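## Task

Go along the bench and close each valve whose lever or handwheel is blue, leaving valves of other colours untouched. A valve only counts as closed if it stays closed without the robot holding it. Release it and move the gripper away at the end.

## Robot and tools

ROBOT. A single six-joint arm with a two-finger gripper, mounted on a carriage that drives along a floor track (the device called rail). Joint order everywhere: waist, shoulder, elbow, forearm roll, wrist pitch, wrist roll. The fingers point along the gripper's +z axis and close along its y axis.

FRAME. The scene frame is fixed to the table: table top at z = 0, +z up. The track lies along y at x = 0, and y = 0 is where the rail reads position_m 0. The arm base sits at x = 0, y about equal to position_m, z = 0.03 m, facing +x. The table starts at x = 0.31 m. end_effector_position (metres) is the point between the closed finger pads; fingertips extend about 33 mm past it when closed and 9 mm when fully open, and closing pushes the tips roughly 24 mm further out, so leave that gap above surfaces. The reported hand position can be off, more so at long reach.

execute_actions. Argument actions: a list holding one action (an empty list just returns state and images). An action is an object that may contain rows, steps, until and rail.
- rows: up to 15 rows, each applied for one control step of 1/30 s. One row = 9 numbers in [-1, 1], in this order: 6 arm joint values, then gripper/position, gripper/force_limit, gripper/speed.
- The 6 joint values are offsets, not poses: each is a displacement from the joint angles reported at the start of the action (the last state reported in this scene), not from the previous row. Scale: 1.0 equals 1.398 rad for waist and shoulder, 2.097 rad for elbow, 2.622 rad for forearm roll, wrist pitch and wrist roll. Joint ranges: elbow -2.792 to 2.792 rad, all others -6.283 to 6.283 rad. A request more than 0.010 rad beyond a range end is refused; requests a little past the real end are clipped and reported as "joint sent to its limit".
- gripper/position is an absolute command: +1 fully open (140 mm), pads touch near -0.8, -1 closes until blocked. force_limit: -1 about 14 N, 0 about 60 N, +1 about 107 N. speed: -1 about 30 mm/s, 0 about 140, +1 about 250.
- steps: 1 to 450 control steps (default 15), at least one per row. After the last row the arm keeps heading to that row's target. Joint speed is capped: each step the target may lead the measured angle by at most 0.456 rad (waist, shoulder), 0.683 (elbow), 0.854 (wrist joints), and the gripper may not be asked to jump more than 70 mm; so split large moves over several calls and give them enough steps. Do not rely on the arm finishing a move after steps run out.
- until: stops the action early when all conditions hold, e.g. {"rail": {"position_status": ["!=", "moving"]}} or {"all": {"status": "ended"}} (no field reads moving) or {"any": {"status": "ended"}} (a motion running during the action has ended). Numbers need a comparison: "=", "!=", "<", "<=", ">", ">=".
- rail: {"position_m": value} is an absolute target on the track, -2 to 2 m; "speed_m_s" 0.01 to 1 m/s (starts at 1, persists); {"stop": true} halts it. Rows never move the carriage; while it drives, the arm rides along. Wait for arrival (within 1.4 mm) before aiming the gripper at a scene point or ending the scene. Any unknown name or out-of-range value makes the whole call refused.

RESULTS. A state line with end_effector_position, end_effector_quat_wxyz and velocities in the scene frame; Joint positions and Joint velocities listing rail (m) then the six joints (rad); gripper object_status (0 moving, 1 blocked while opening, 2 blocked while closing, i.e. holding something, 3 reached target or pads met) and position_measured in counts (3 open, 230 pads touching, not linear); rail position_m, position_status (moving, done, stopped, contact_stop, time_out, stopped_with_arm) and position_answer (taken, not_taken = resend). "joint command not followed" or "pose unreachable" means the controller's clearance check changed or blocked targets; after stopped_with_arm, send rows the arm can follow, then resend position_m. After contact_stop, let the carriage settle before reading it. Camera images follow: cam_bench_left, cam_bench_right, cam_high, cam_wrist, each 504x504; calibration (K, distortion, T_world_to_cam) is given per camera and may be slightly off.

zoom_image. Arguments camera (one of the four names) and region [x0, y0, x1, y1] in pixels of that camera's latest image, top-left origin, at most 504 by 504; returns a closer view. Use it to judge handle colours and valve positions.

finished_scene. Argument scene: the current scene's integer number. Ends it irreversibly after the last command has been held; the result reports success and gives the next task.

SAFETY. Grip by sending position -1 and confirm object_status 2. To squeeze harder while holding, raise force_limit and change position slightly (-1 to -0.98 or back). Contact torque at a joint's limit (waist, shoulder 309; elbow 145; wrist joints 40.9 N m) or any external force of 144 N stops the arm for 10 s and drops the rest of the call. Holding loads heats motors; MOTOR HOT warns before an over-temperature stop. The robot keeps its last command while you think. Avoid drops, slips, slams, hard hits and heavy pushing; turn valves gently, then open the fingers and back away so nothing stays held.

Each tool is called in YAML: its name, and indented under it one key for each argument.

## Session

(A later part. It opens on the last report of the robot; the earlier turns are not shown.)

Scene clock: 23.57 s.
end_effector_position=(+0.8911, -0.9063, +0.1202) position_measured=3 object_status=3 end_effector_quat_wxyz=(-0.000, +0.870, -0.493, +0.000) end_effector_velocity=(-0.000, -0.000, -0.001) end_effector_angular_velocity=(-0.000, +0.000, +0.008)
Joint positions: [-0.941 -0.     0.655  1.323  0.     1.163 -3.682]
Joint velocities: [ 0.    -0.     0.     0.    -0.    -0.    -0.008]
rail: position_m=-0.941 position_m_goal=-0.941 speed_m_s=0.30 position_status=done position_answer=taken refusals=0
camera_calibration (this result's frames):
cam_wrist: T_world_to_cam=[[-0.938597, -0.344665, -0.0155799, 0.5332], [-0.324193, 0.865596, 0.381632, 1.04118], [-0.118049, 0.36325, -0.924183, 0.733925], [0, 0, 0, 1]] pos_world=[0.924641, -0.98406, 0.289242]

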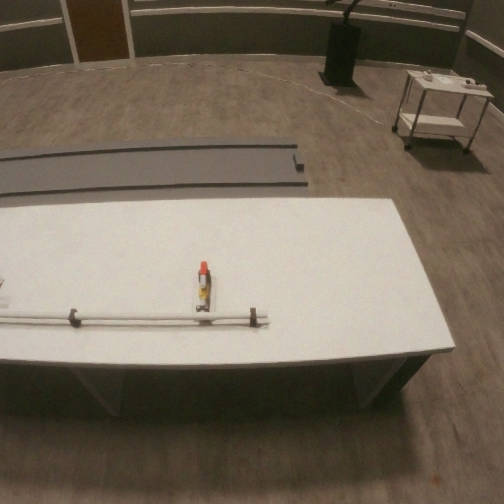

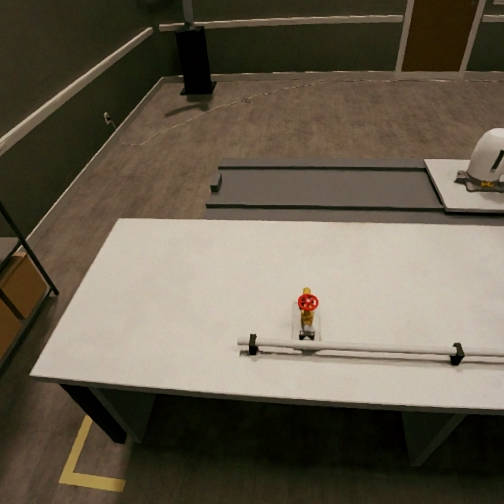

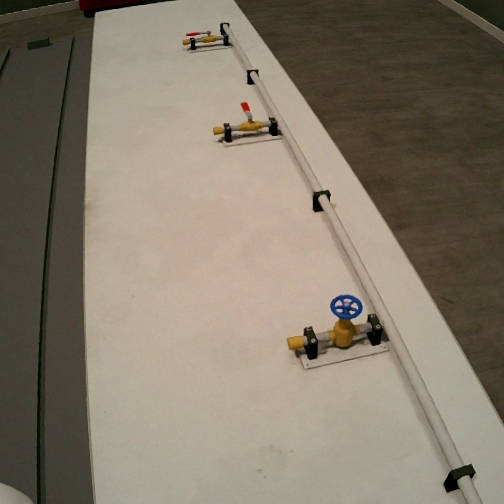

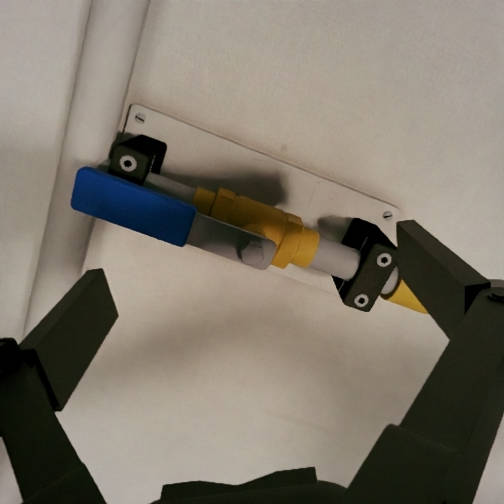

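execute_actions:
  actions:
    - {"rows": [[-0.0012,0.003,0.0021,0,-0.0032,0,1,0,0],[-0.0012,0.0058,0.0042,0,-0.0064,0,1,0,0],[-0.0012,0.0087,0.0062,0,-0.0096,0,1,0,0],[-0.0012,0.0116,0.0083,0,-0.0129,0,1,0,0],[-0.0012,0.0145,0.0104,0,-0.0161,0,1,0,0],[-0.0012,0.0174,0.0125,0,-0.0193,0,1,0,0]], "steps": 16}

Scene clock: 26.07 s.
end_effector_position=(+0.8912, -0.9078, +0.0855) position_measured=3 object_status=3 end_effector_quat_wxyz=(-0.000, +0.870, -0.494, +0.000) end_effector_velocity=(-0.000, -0.000, -0.004) end_effector_angular_velocity=(+0.000, +0.000, -0.000)
Joint positions: [-0.941 -0.002  0.679  1.349  0.     1.112 -3.682]
Joint velocities: [ 0.    -0.     0.002  0.003 -0.    -0.005  0.   ]
rail: position_m=-0.941 position_m_goal=-0.941 speed_m_s=0.30 position_status=done position_answer=taken refusals=0
camera_calibration (this result's frames):
cam_wrist: T_world_to_cam=[[-0.939163, -0.343116, -0.01565, 0.534155], [-0.3228, 0.866152, 0.381551, 1.05499], [-0.117361, 0.363391, -0.924215, 0.701973], [0, 0, 0, 1]] pos_world=[0.924593, -0.985591, 0.254602]

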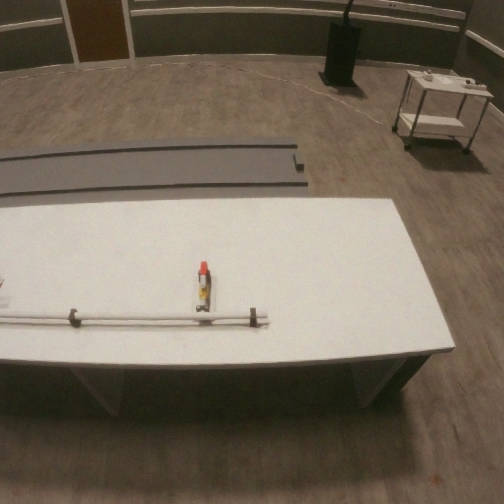

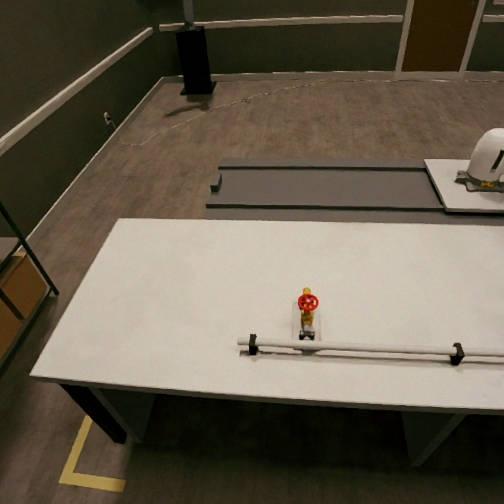

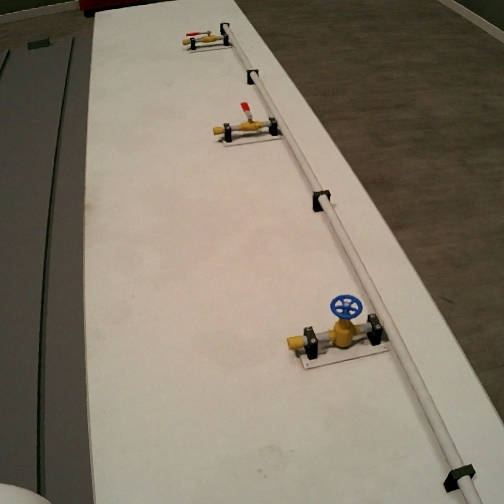

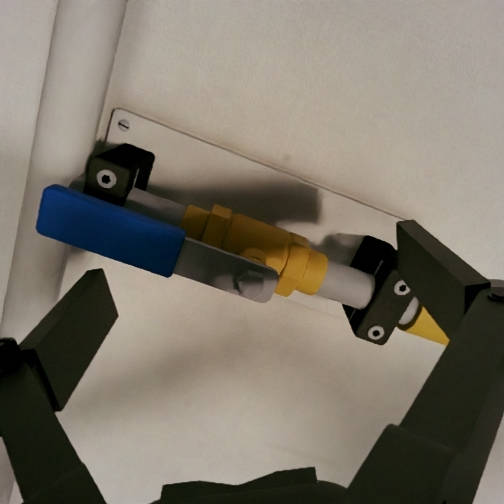

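execute_actions:
  actions:
    - {"rows": [[0,0,0,0,0,0.02,1,0,0],[0,0,0,0,0,0.04,1,0,0],[0,0,0,0,0,0.055,1,0,0],[0,0,0,0,0,0.067,1,0,0],[0,0,0,0,0,0.078,1,0,0],[0,0,0,0,0,0.089,1,0,0],[0,0,0,0,0,0.1,1,0,0],[0,0,0,0,0,0.112,1,0,0],[0,0,0,0,0,0.127,1,0,0],[0,0,0,0,0,0.147,1,0,0],[0,0,0,0,0,0.175,1,0,0],[0,0,0,0,0,0.21,1,0,0],[0,0,0,0,0,0.25,1,0,0],[0,0,0,0,0,0.3,1,0,0],[0,0,0,0,0,0.635,1,0,0]], "steps": 36}

Scene clock: 28.23 s.
end_effector_position=(+0.8912, -0.9076, +0.0856) position_measured=3 object_status=3 end_effector_quat_wxyz=(+0.000, -0.221, +0.975, -0.000) end_effector_velocity=(-0.000, +0.000, -0.000) end_effector_angular_velocity=(+0.000, +0.001, -0.007)
Joint positions: [-0.94  -0.002  0.679  1.349 -0.     1.112 -2.017]
Joint velocities: [ 0.     0.    -0.     0.     0.     0.     0.007]
rail: position_m=-0.940 position_m_goal=-0.941 speed_m_s=0.30 position_status=done position_answer=taken refusals=0
camera_calibration (this result's frames):
cam_wrist: T_world_to_cam=[[-0.254143, 0.967047, -0.0151909, 1.11281], [0.89213, 0.240463, 0.382469, -0.59586], [0.373518, 0.0836495, -0.923844, 0.0105286], [0, 0, 0, 1]] pos_world=[0.810464, -0.933734, 0.254529]

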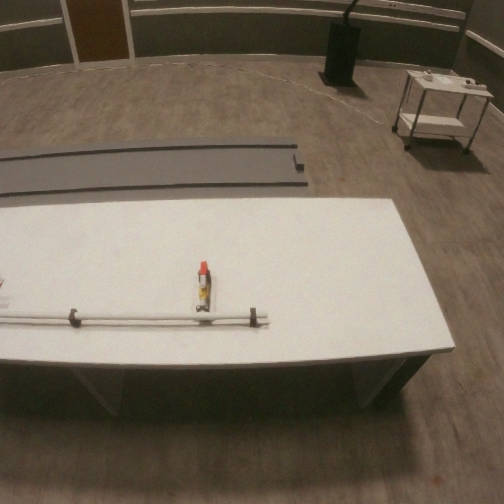

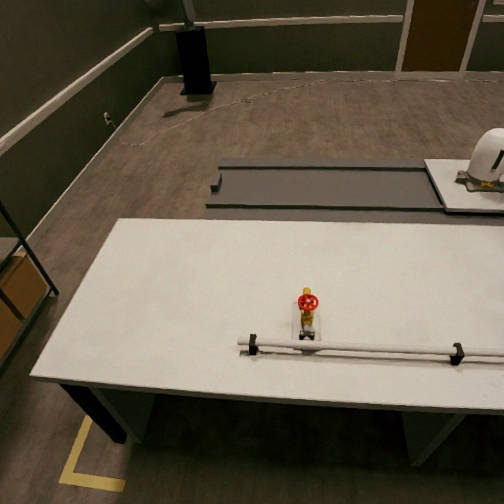

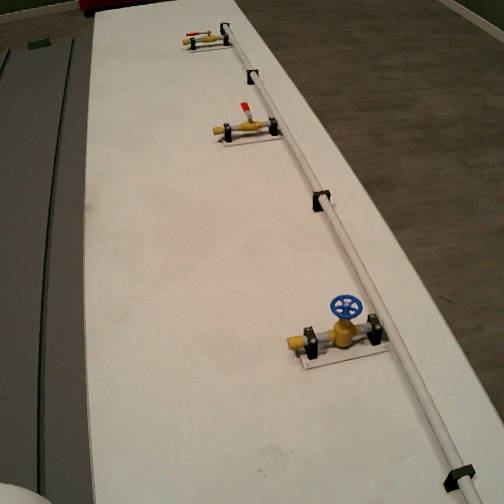

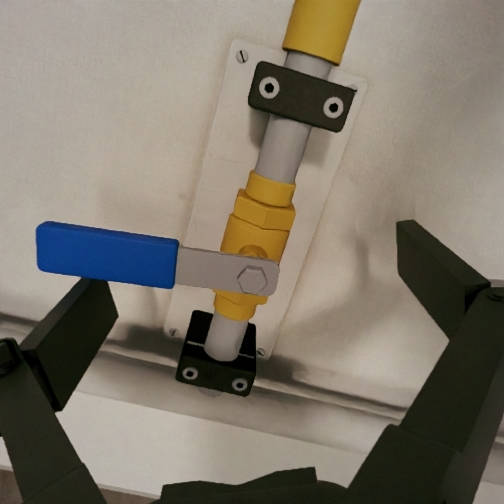

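zoom_image:
  camera: "cam_wrist"
  region: [20, 200, 320, 420]

Region (20, 200, 320, 420) of cam_wrist's 504x504 image, scaled by 1.680, with more detail than that image has; it fills the top 370 rows of this view, and the rest is white.

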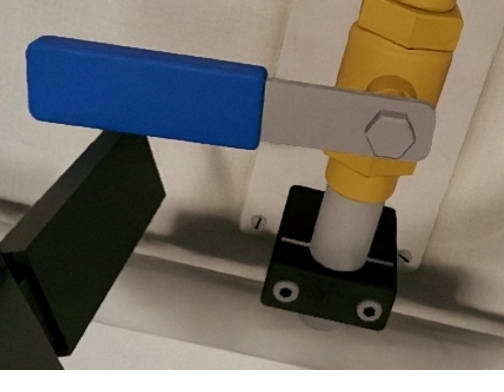

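execute_actions:
  actions:
    - {"rows": [[0,0,0,0,0,0.006,1,0,0],[0,0,0,0,0,0.012,1,0,0],[0,0,0,0,0,0.018,1,0,0],[0,0,0,0,0,0.024,1,0,0],[0,0,0,0,0,0.03,1,0,0],[0,0,0,0,0,0.036,1,0,0],[0,0,0,0,0,0.041,1,0,0]], "steps": 15}

zoom_image:
  camera: "cam_wrist"
  region: [20, 200, 320, 420]

Scene clock: 29.83 s.
end_effector_position=(+0.8912, -0.9076, +0.0856) position_measured=3 object_status=3 end_effector_quat_wxyz=(+0.000, -0.169, +0.986, -0.000) end_effector_velocity=(+0.000, -0.000, +0.000) end_effector_angular_velocity=(-0.000, -0.000, -0.021)
Joint positions: [-0.94  -0.002  0.679  1.349 -0.     1.112 -1.912]
Joint velocities: [ 0.    -0.    -0.    -0.    -0.     0.     0.021]
rail: position_m=-0.940 position_m_goal=-0.941 speed_m_s=0.30 position_status=done position_answer=taken refusals=0
camera_calibration (this result's frames):
cam_wrist: T_world_to_cam=[[-0.150662, 0.988471, -0.01502, 1.03998], [0.912534, 0.1449, 0.382473, -0.700765], [0.38024, 0.0439181, -0.923844, -0.0314926], [0, 0, 0, 1]] pos_world=[0.808132, -0.925062, 0.25455]

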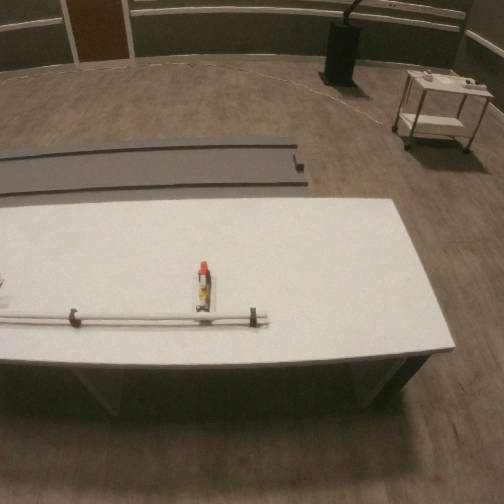

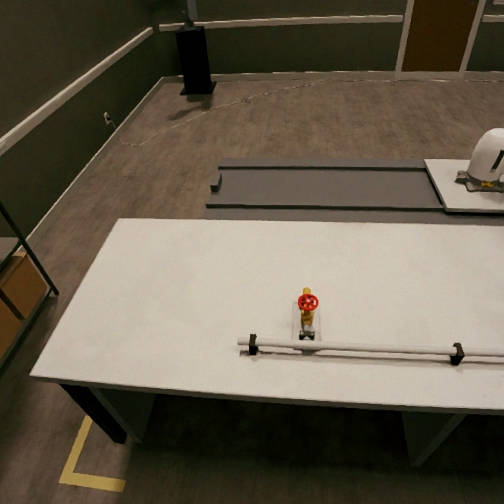

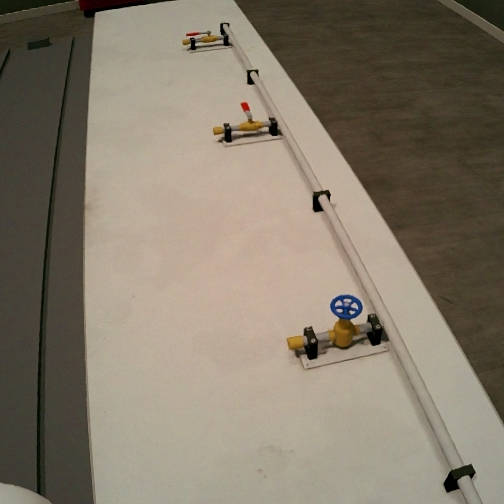

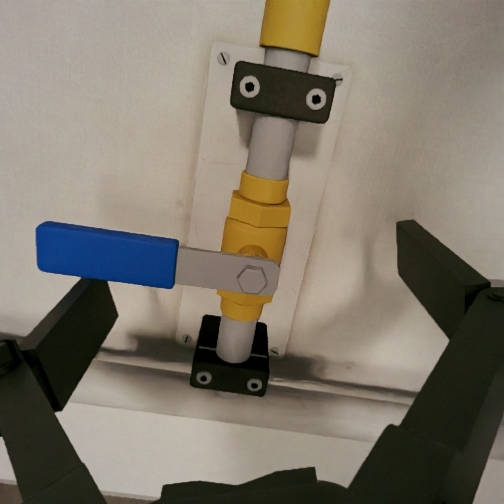

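Region (20, 200, 320, 420) of cam_wrist's 504x504 image, scaled by 1.680, with more detail than that image has; it fills the top 370 rows of this view, and the rest is white.

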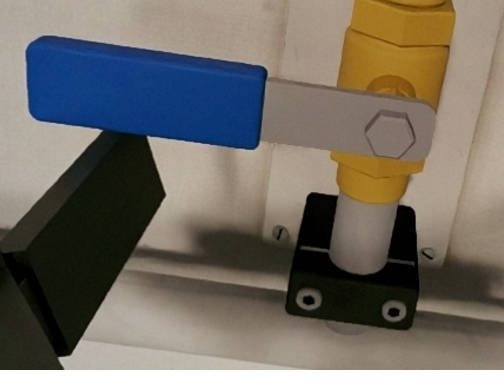

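execute_actions:
  actions: []

Scene clock: 31.40 s.
end_effector_position=(+0.8912, -0.9076, +0.0856) position_measured=3 object_status=3 end_effector_quat_wxyz=(+0.000, -0.168, +0.986, -0.000) end_effector_velocity=(+0.000, -0.000, -0.000) end_effector_angular_velocity=(-0.000, -0.000, -0.000)
Joint positions: [-0.94  -0.002  0.679  1.349 -0.     1.112 -1.91 ]
Joint velocities: [ 0.  0.  0.  0. -0. -0.  0.]
rail: position_m=-0.940 position_m_goal=-0.941 speed_m_s=0.30 position_status=done position_answer=taken refusals=0
camera_calibration (this result's frames):
cam_wrist: T_world_to_cam=[[-0.148935, 0.988732, -0.0151074, 1.03872], [0.912757, 0.143335, 0.382532, -0.702416], [0.380387, 0.0431829, -0.923819, -0.0322925], [0, 0, 0, 1]] pos_world=[0.808119, -0.924938, 0.254556]

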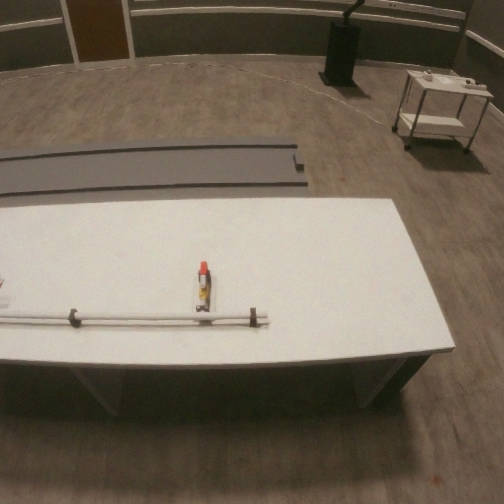

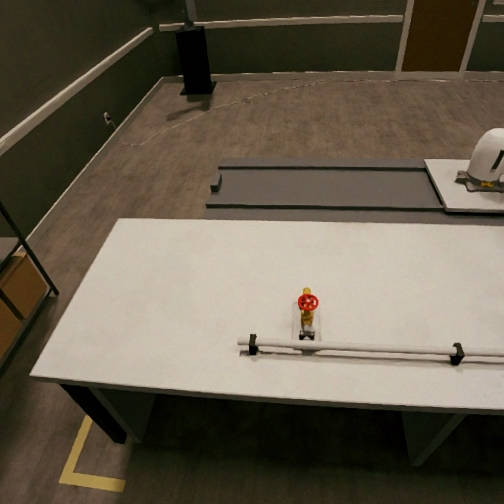

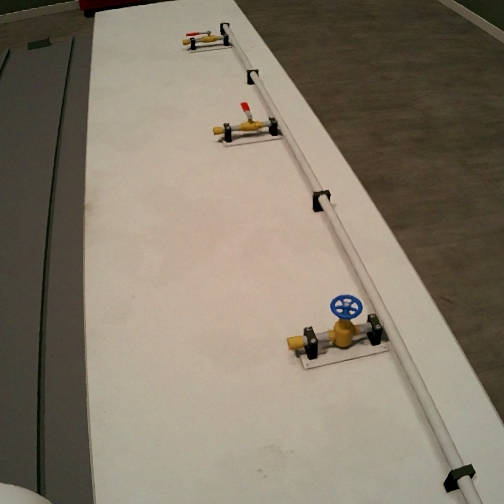

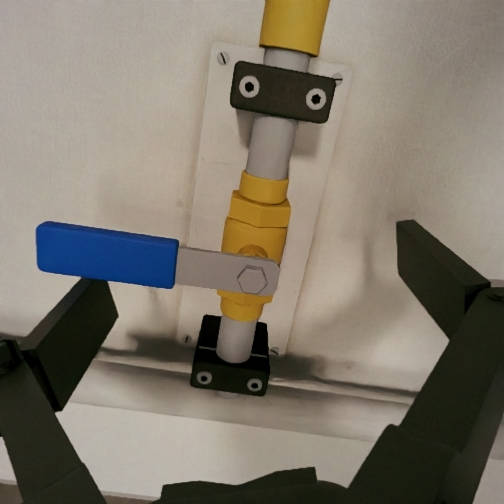

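execute_actions:
  actions:
    - {"rows": [[0,0,0,0,0,0.002,1,0,0],[0,0,0,0,0,0.004,1,0,0],[0,0,0,0,0,0.006,1,0,0],[0,0,0,0,0,0.007,1,0,0]], "steps": 10}

Scene clock: 32.27 s.
end_effector_position=(+0.8914, -0.9076, +0.0857) position_measured=3 object_status=3 end_effector_quat_wxyz=(+0.001, -0.159, +0.987, -0.000) end_effector_velocity=(+0.000, +0.000, -0.000) end_effector_angular_velocity=(+0.000, -0.000, -0.012)
Joint positions: [-0.94  -0.002  0.679  1.349 -0.     1.112 -1.893]
Joint velocities: [ 0.     0.     0.     0.    -0.    -0.     0.012]
rail: position_m=-0.940 position_m_goal=-0.941 speed_m_s=0.30 position_status=done position_answer=taken refusals=0
camera_calibration (this result's frames):
cam_wrist: T_world_to_cam=[[-0.131734, 0.991169, -0.0151595, 1.02563], [0.914914, 0.127457, 0.382998, -0.719004], [0.381548, 0.036584, -0.923625, -0.0393438], [0, 0, 0, 1]] pos_world=[0.807948, -0.923495, 0.254586]

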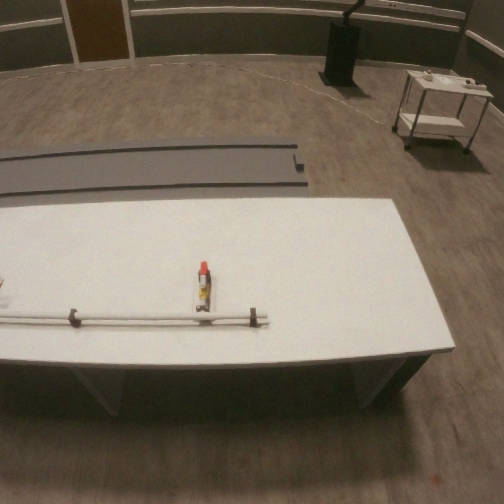

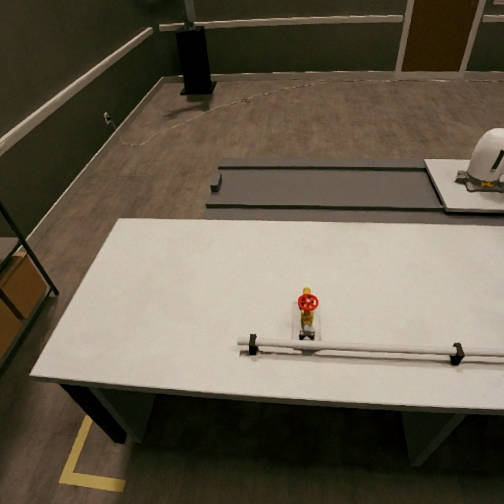

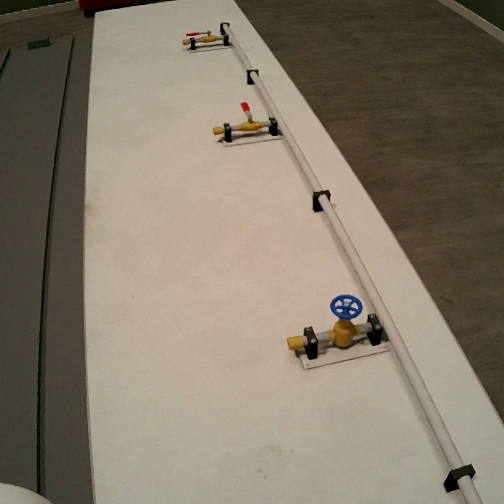

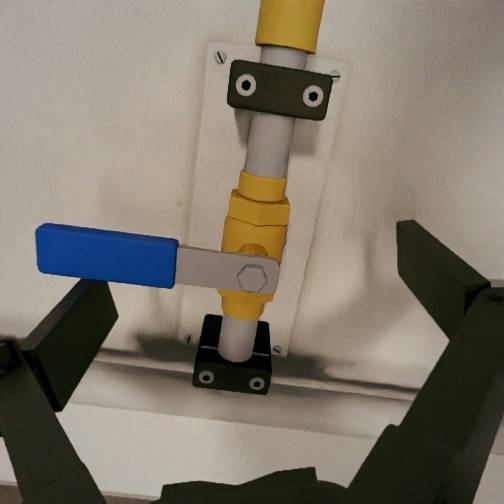

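execute_actions:
  actions:
    - {"rows": [[0,0,0,0,0,-0.01,1,0,0],[0,0,0,0,0,-0.022,1,0,0],[0,0,0,0,0,-0.034,1,0,0],[0,0,0,0,0,-0.04,1,0,0],[0,-0.01,-0.001,0,0.006,-0.04,1,0,0],[0,-0.025,-0.003,0,0.016,-0.04,1,0,0],[0,-0.045,-0.006,0,0.029,-0.04,1,0,0],[0,-0.07,-0.01,0,0.045,-0.04,1,0,0],[0,-0.095,-0.014,0,0.062,-0.04,1,0,0],[0,-0.12,-0.018,0,0.078,-0.04,1,0,0],[0,-0.145,-0.021,0,0.094,-0.04,1,0,0],[0,-0.165,-0.024,0,0.107,-0.04,1,0,0],[0,-0.18,-0.027,0,0.117,-0.04,1,0,0],[0,-0.19,-0.028,0,0.124,-0.04,1,0,0],[0,-0.195,-0.029,0,0.127,-0.04,1,0,0]], "steps": 32}

Scene clock: 34.07 s.
end_effector_position=(+0.8009, -0.9074, +0.3494) position_measured=3 object_status=3 end_effector_quat_wxyz=(+0.001, -0.211, +0.978, -0.000) end_effector_velocity=(-0.005, +0.000, +0.011) end_effector_angular_velocity=(-0.000, -0.000, +0.000)
Joint positions: [-0.94  -0.002  0.407  1.289 -0.     1.444 -1.997]
Joint velocities: [ 0.    -0.    -0.011 -0.003  0.     0.014 -0.   ]
rail: position_m=-0.940 position_m_goal=-0.941 speed_m_s=0.30 position_status=done position_answer=taken refusals=0
camera_calibration (this result's frames):
cam_wrist: T_world_to_cam=[[-0.234689, 0.97195, -0.0153368, 1.08262], [0.896441, 0.222504, 0.383257, -0.636275], [0.375919, 0.0761976, -0.923514, 0.279175], [0, 0, 0, 1]] pos_world=[0.719514, -0.93195, 0.518283]

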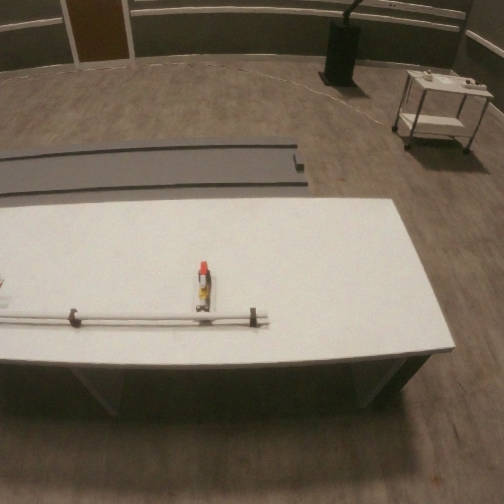

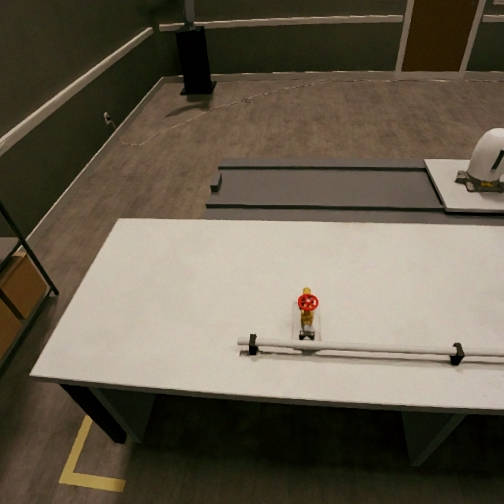

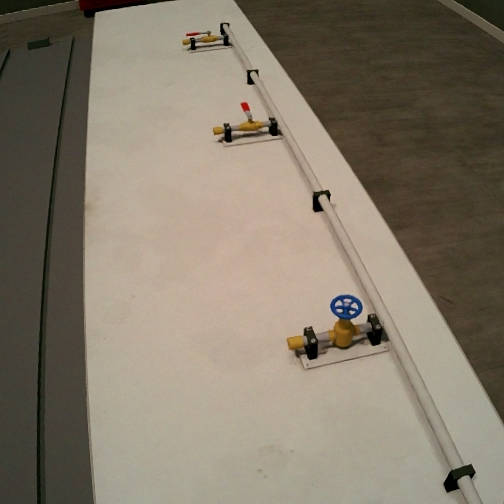

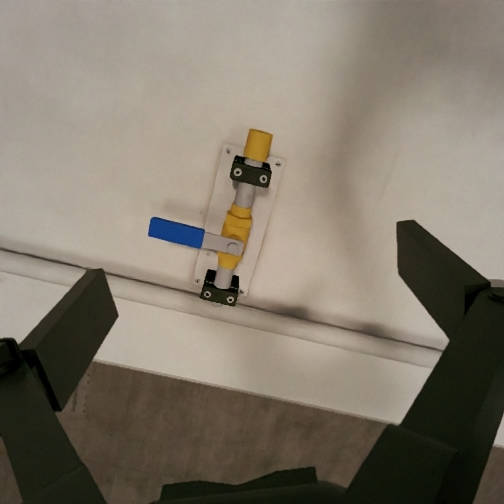

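zoom_image:
  camera: "cam_wrist"
  region: [120, 120, 320, 320]

Region (120, 120, 320, 320) of cam_wrist's 504x504 image, scaled by 2.520, with more detail than that image has.

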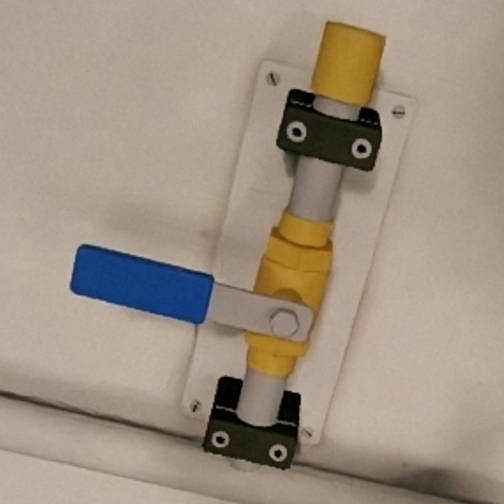

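finished_scene:
  scene: 2

The scene is finished: the task was done.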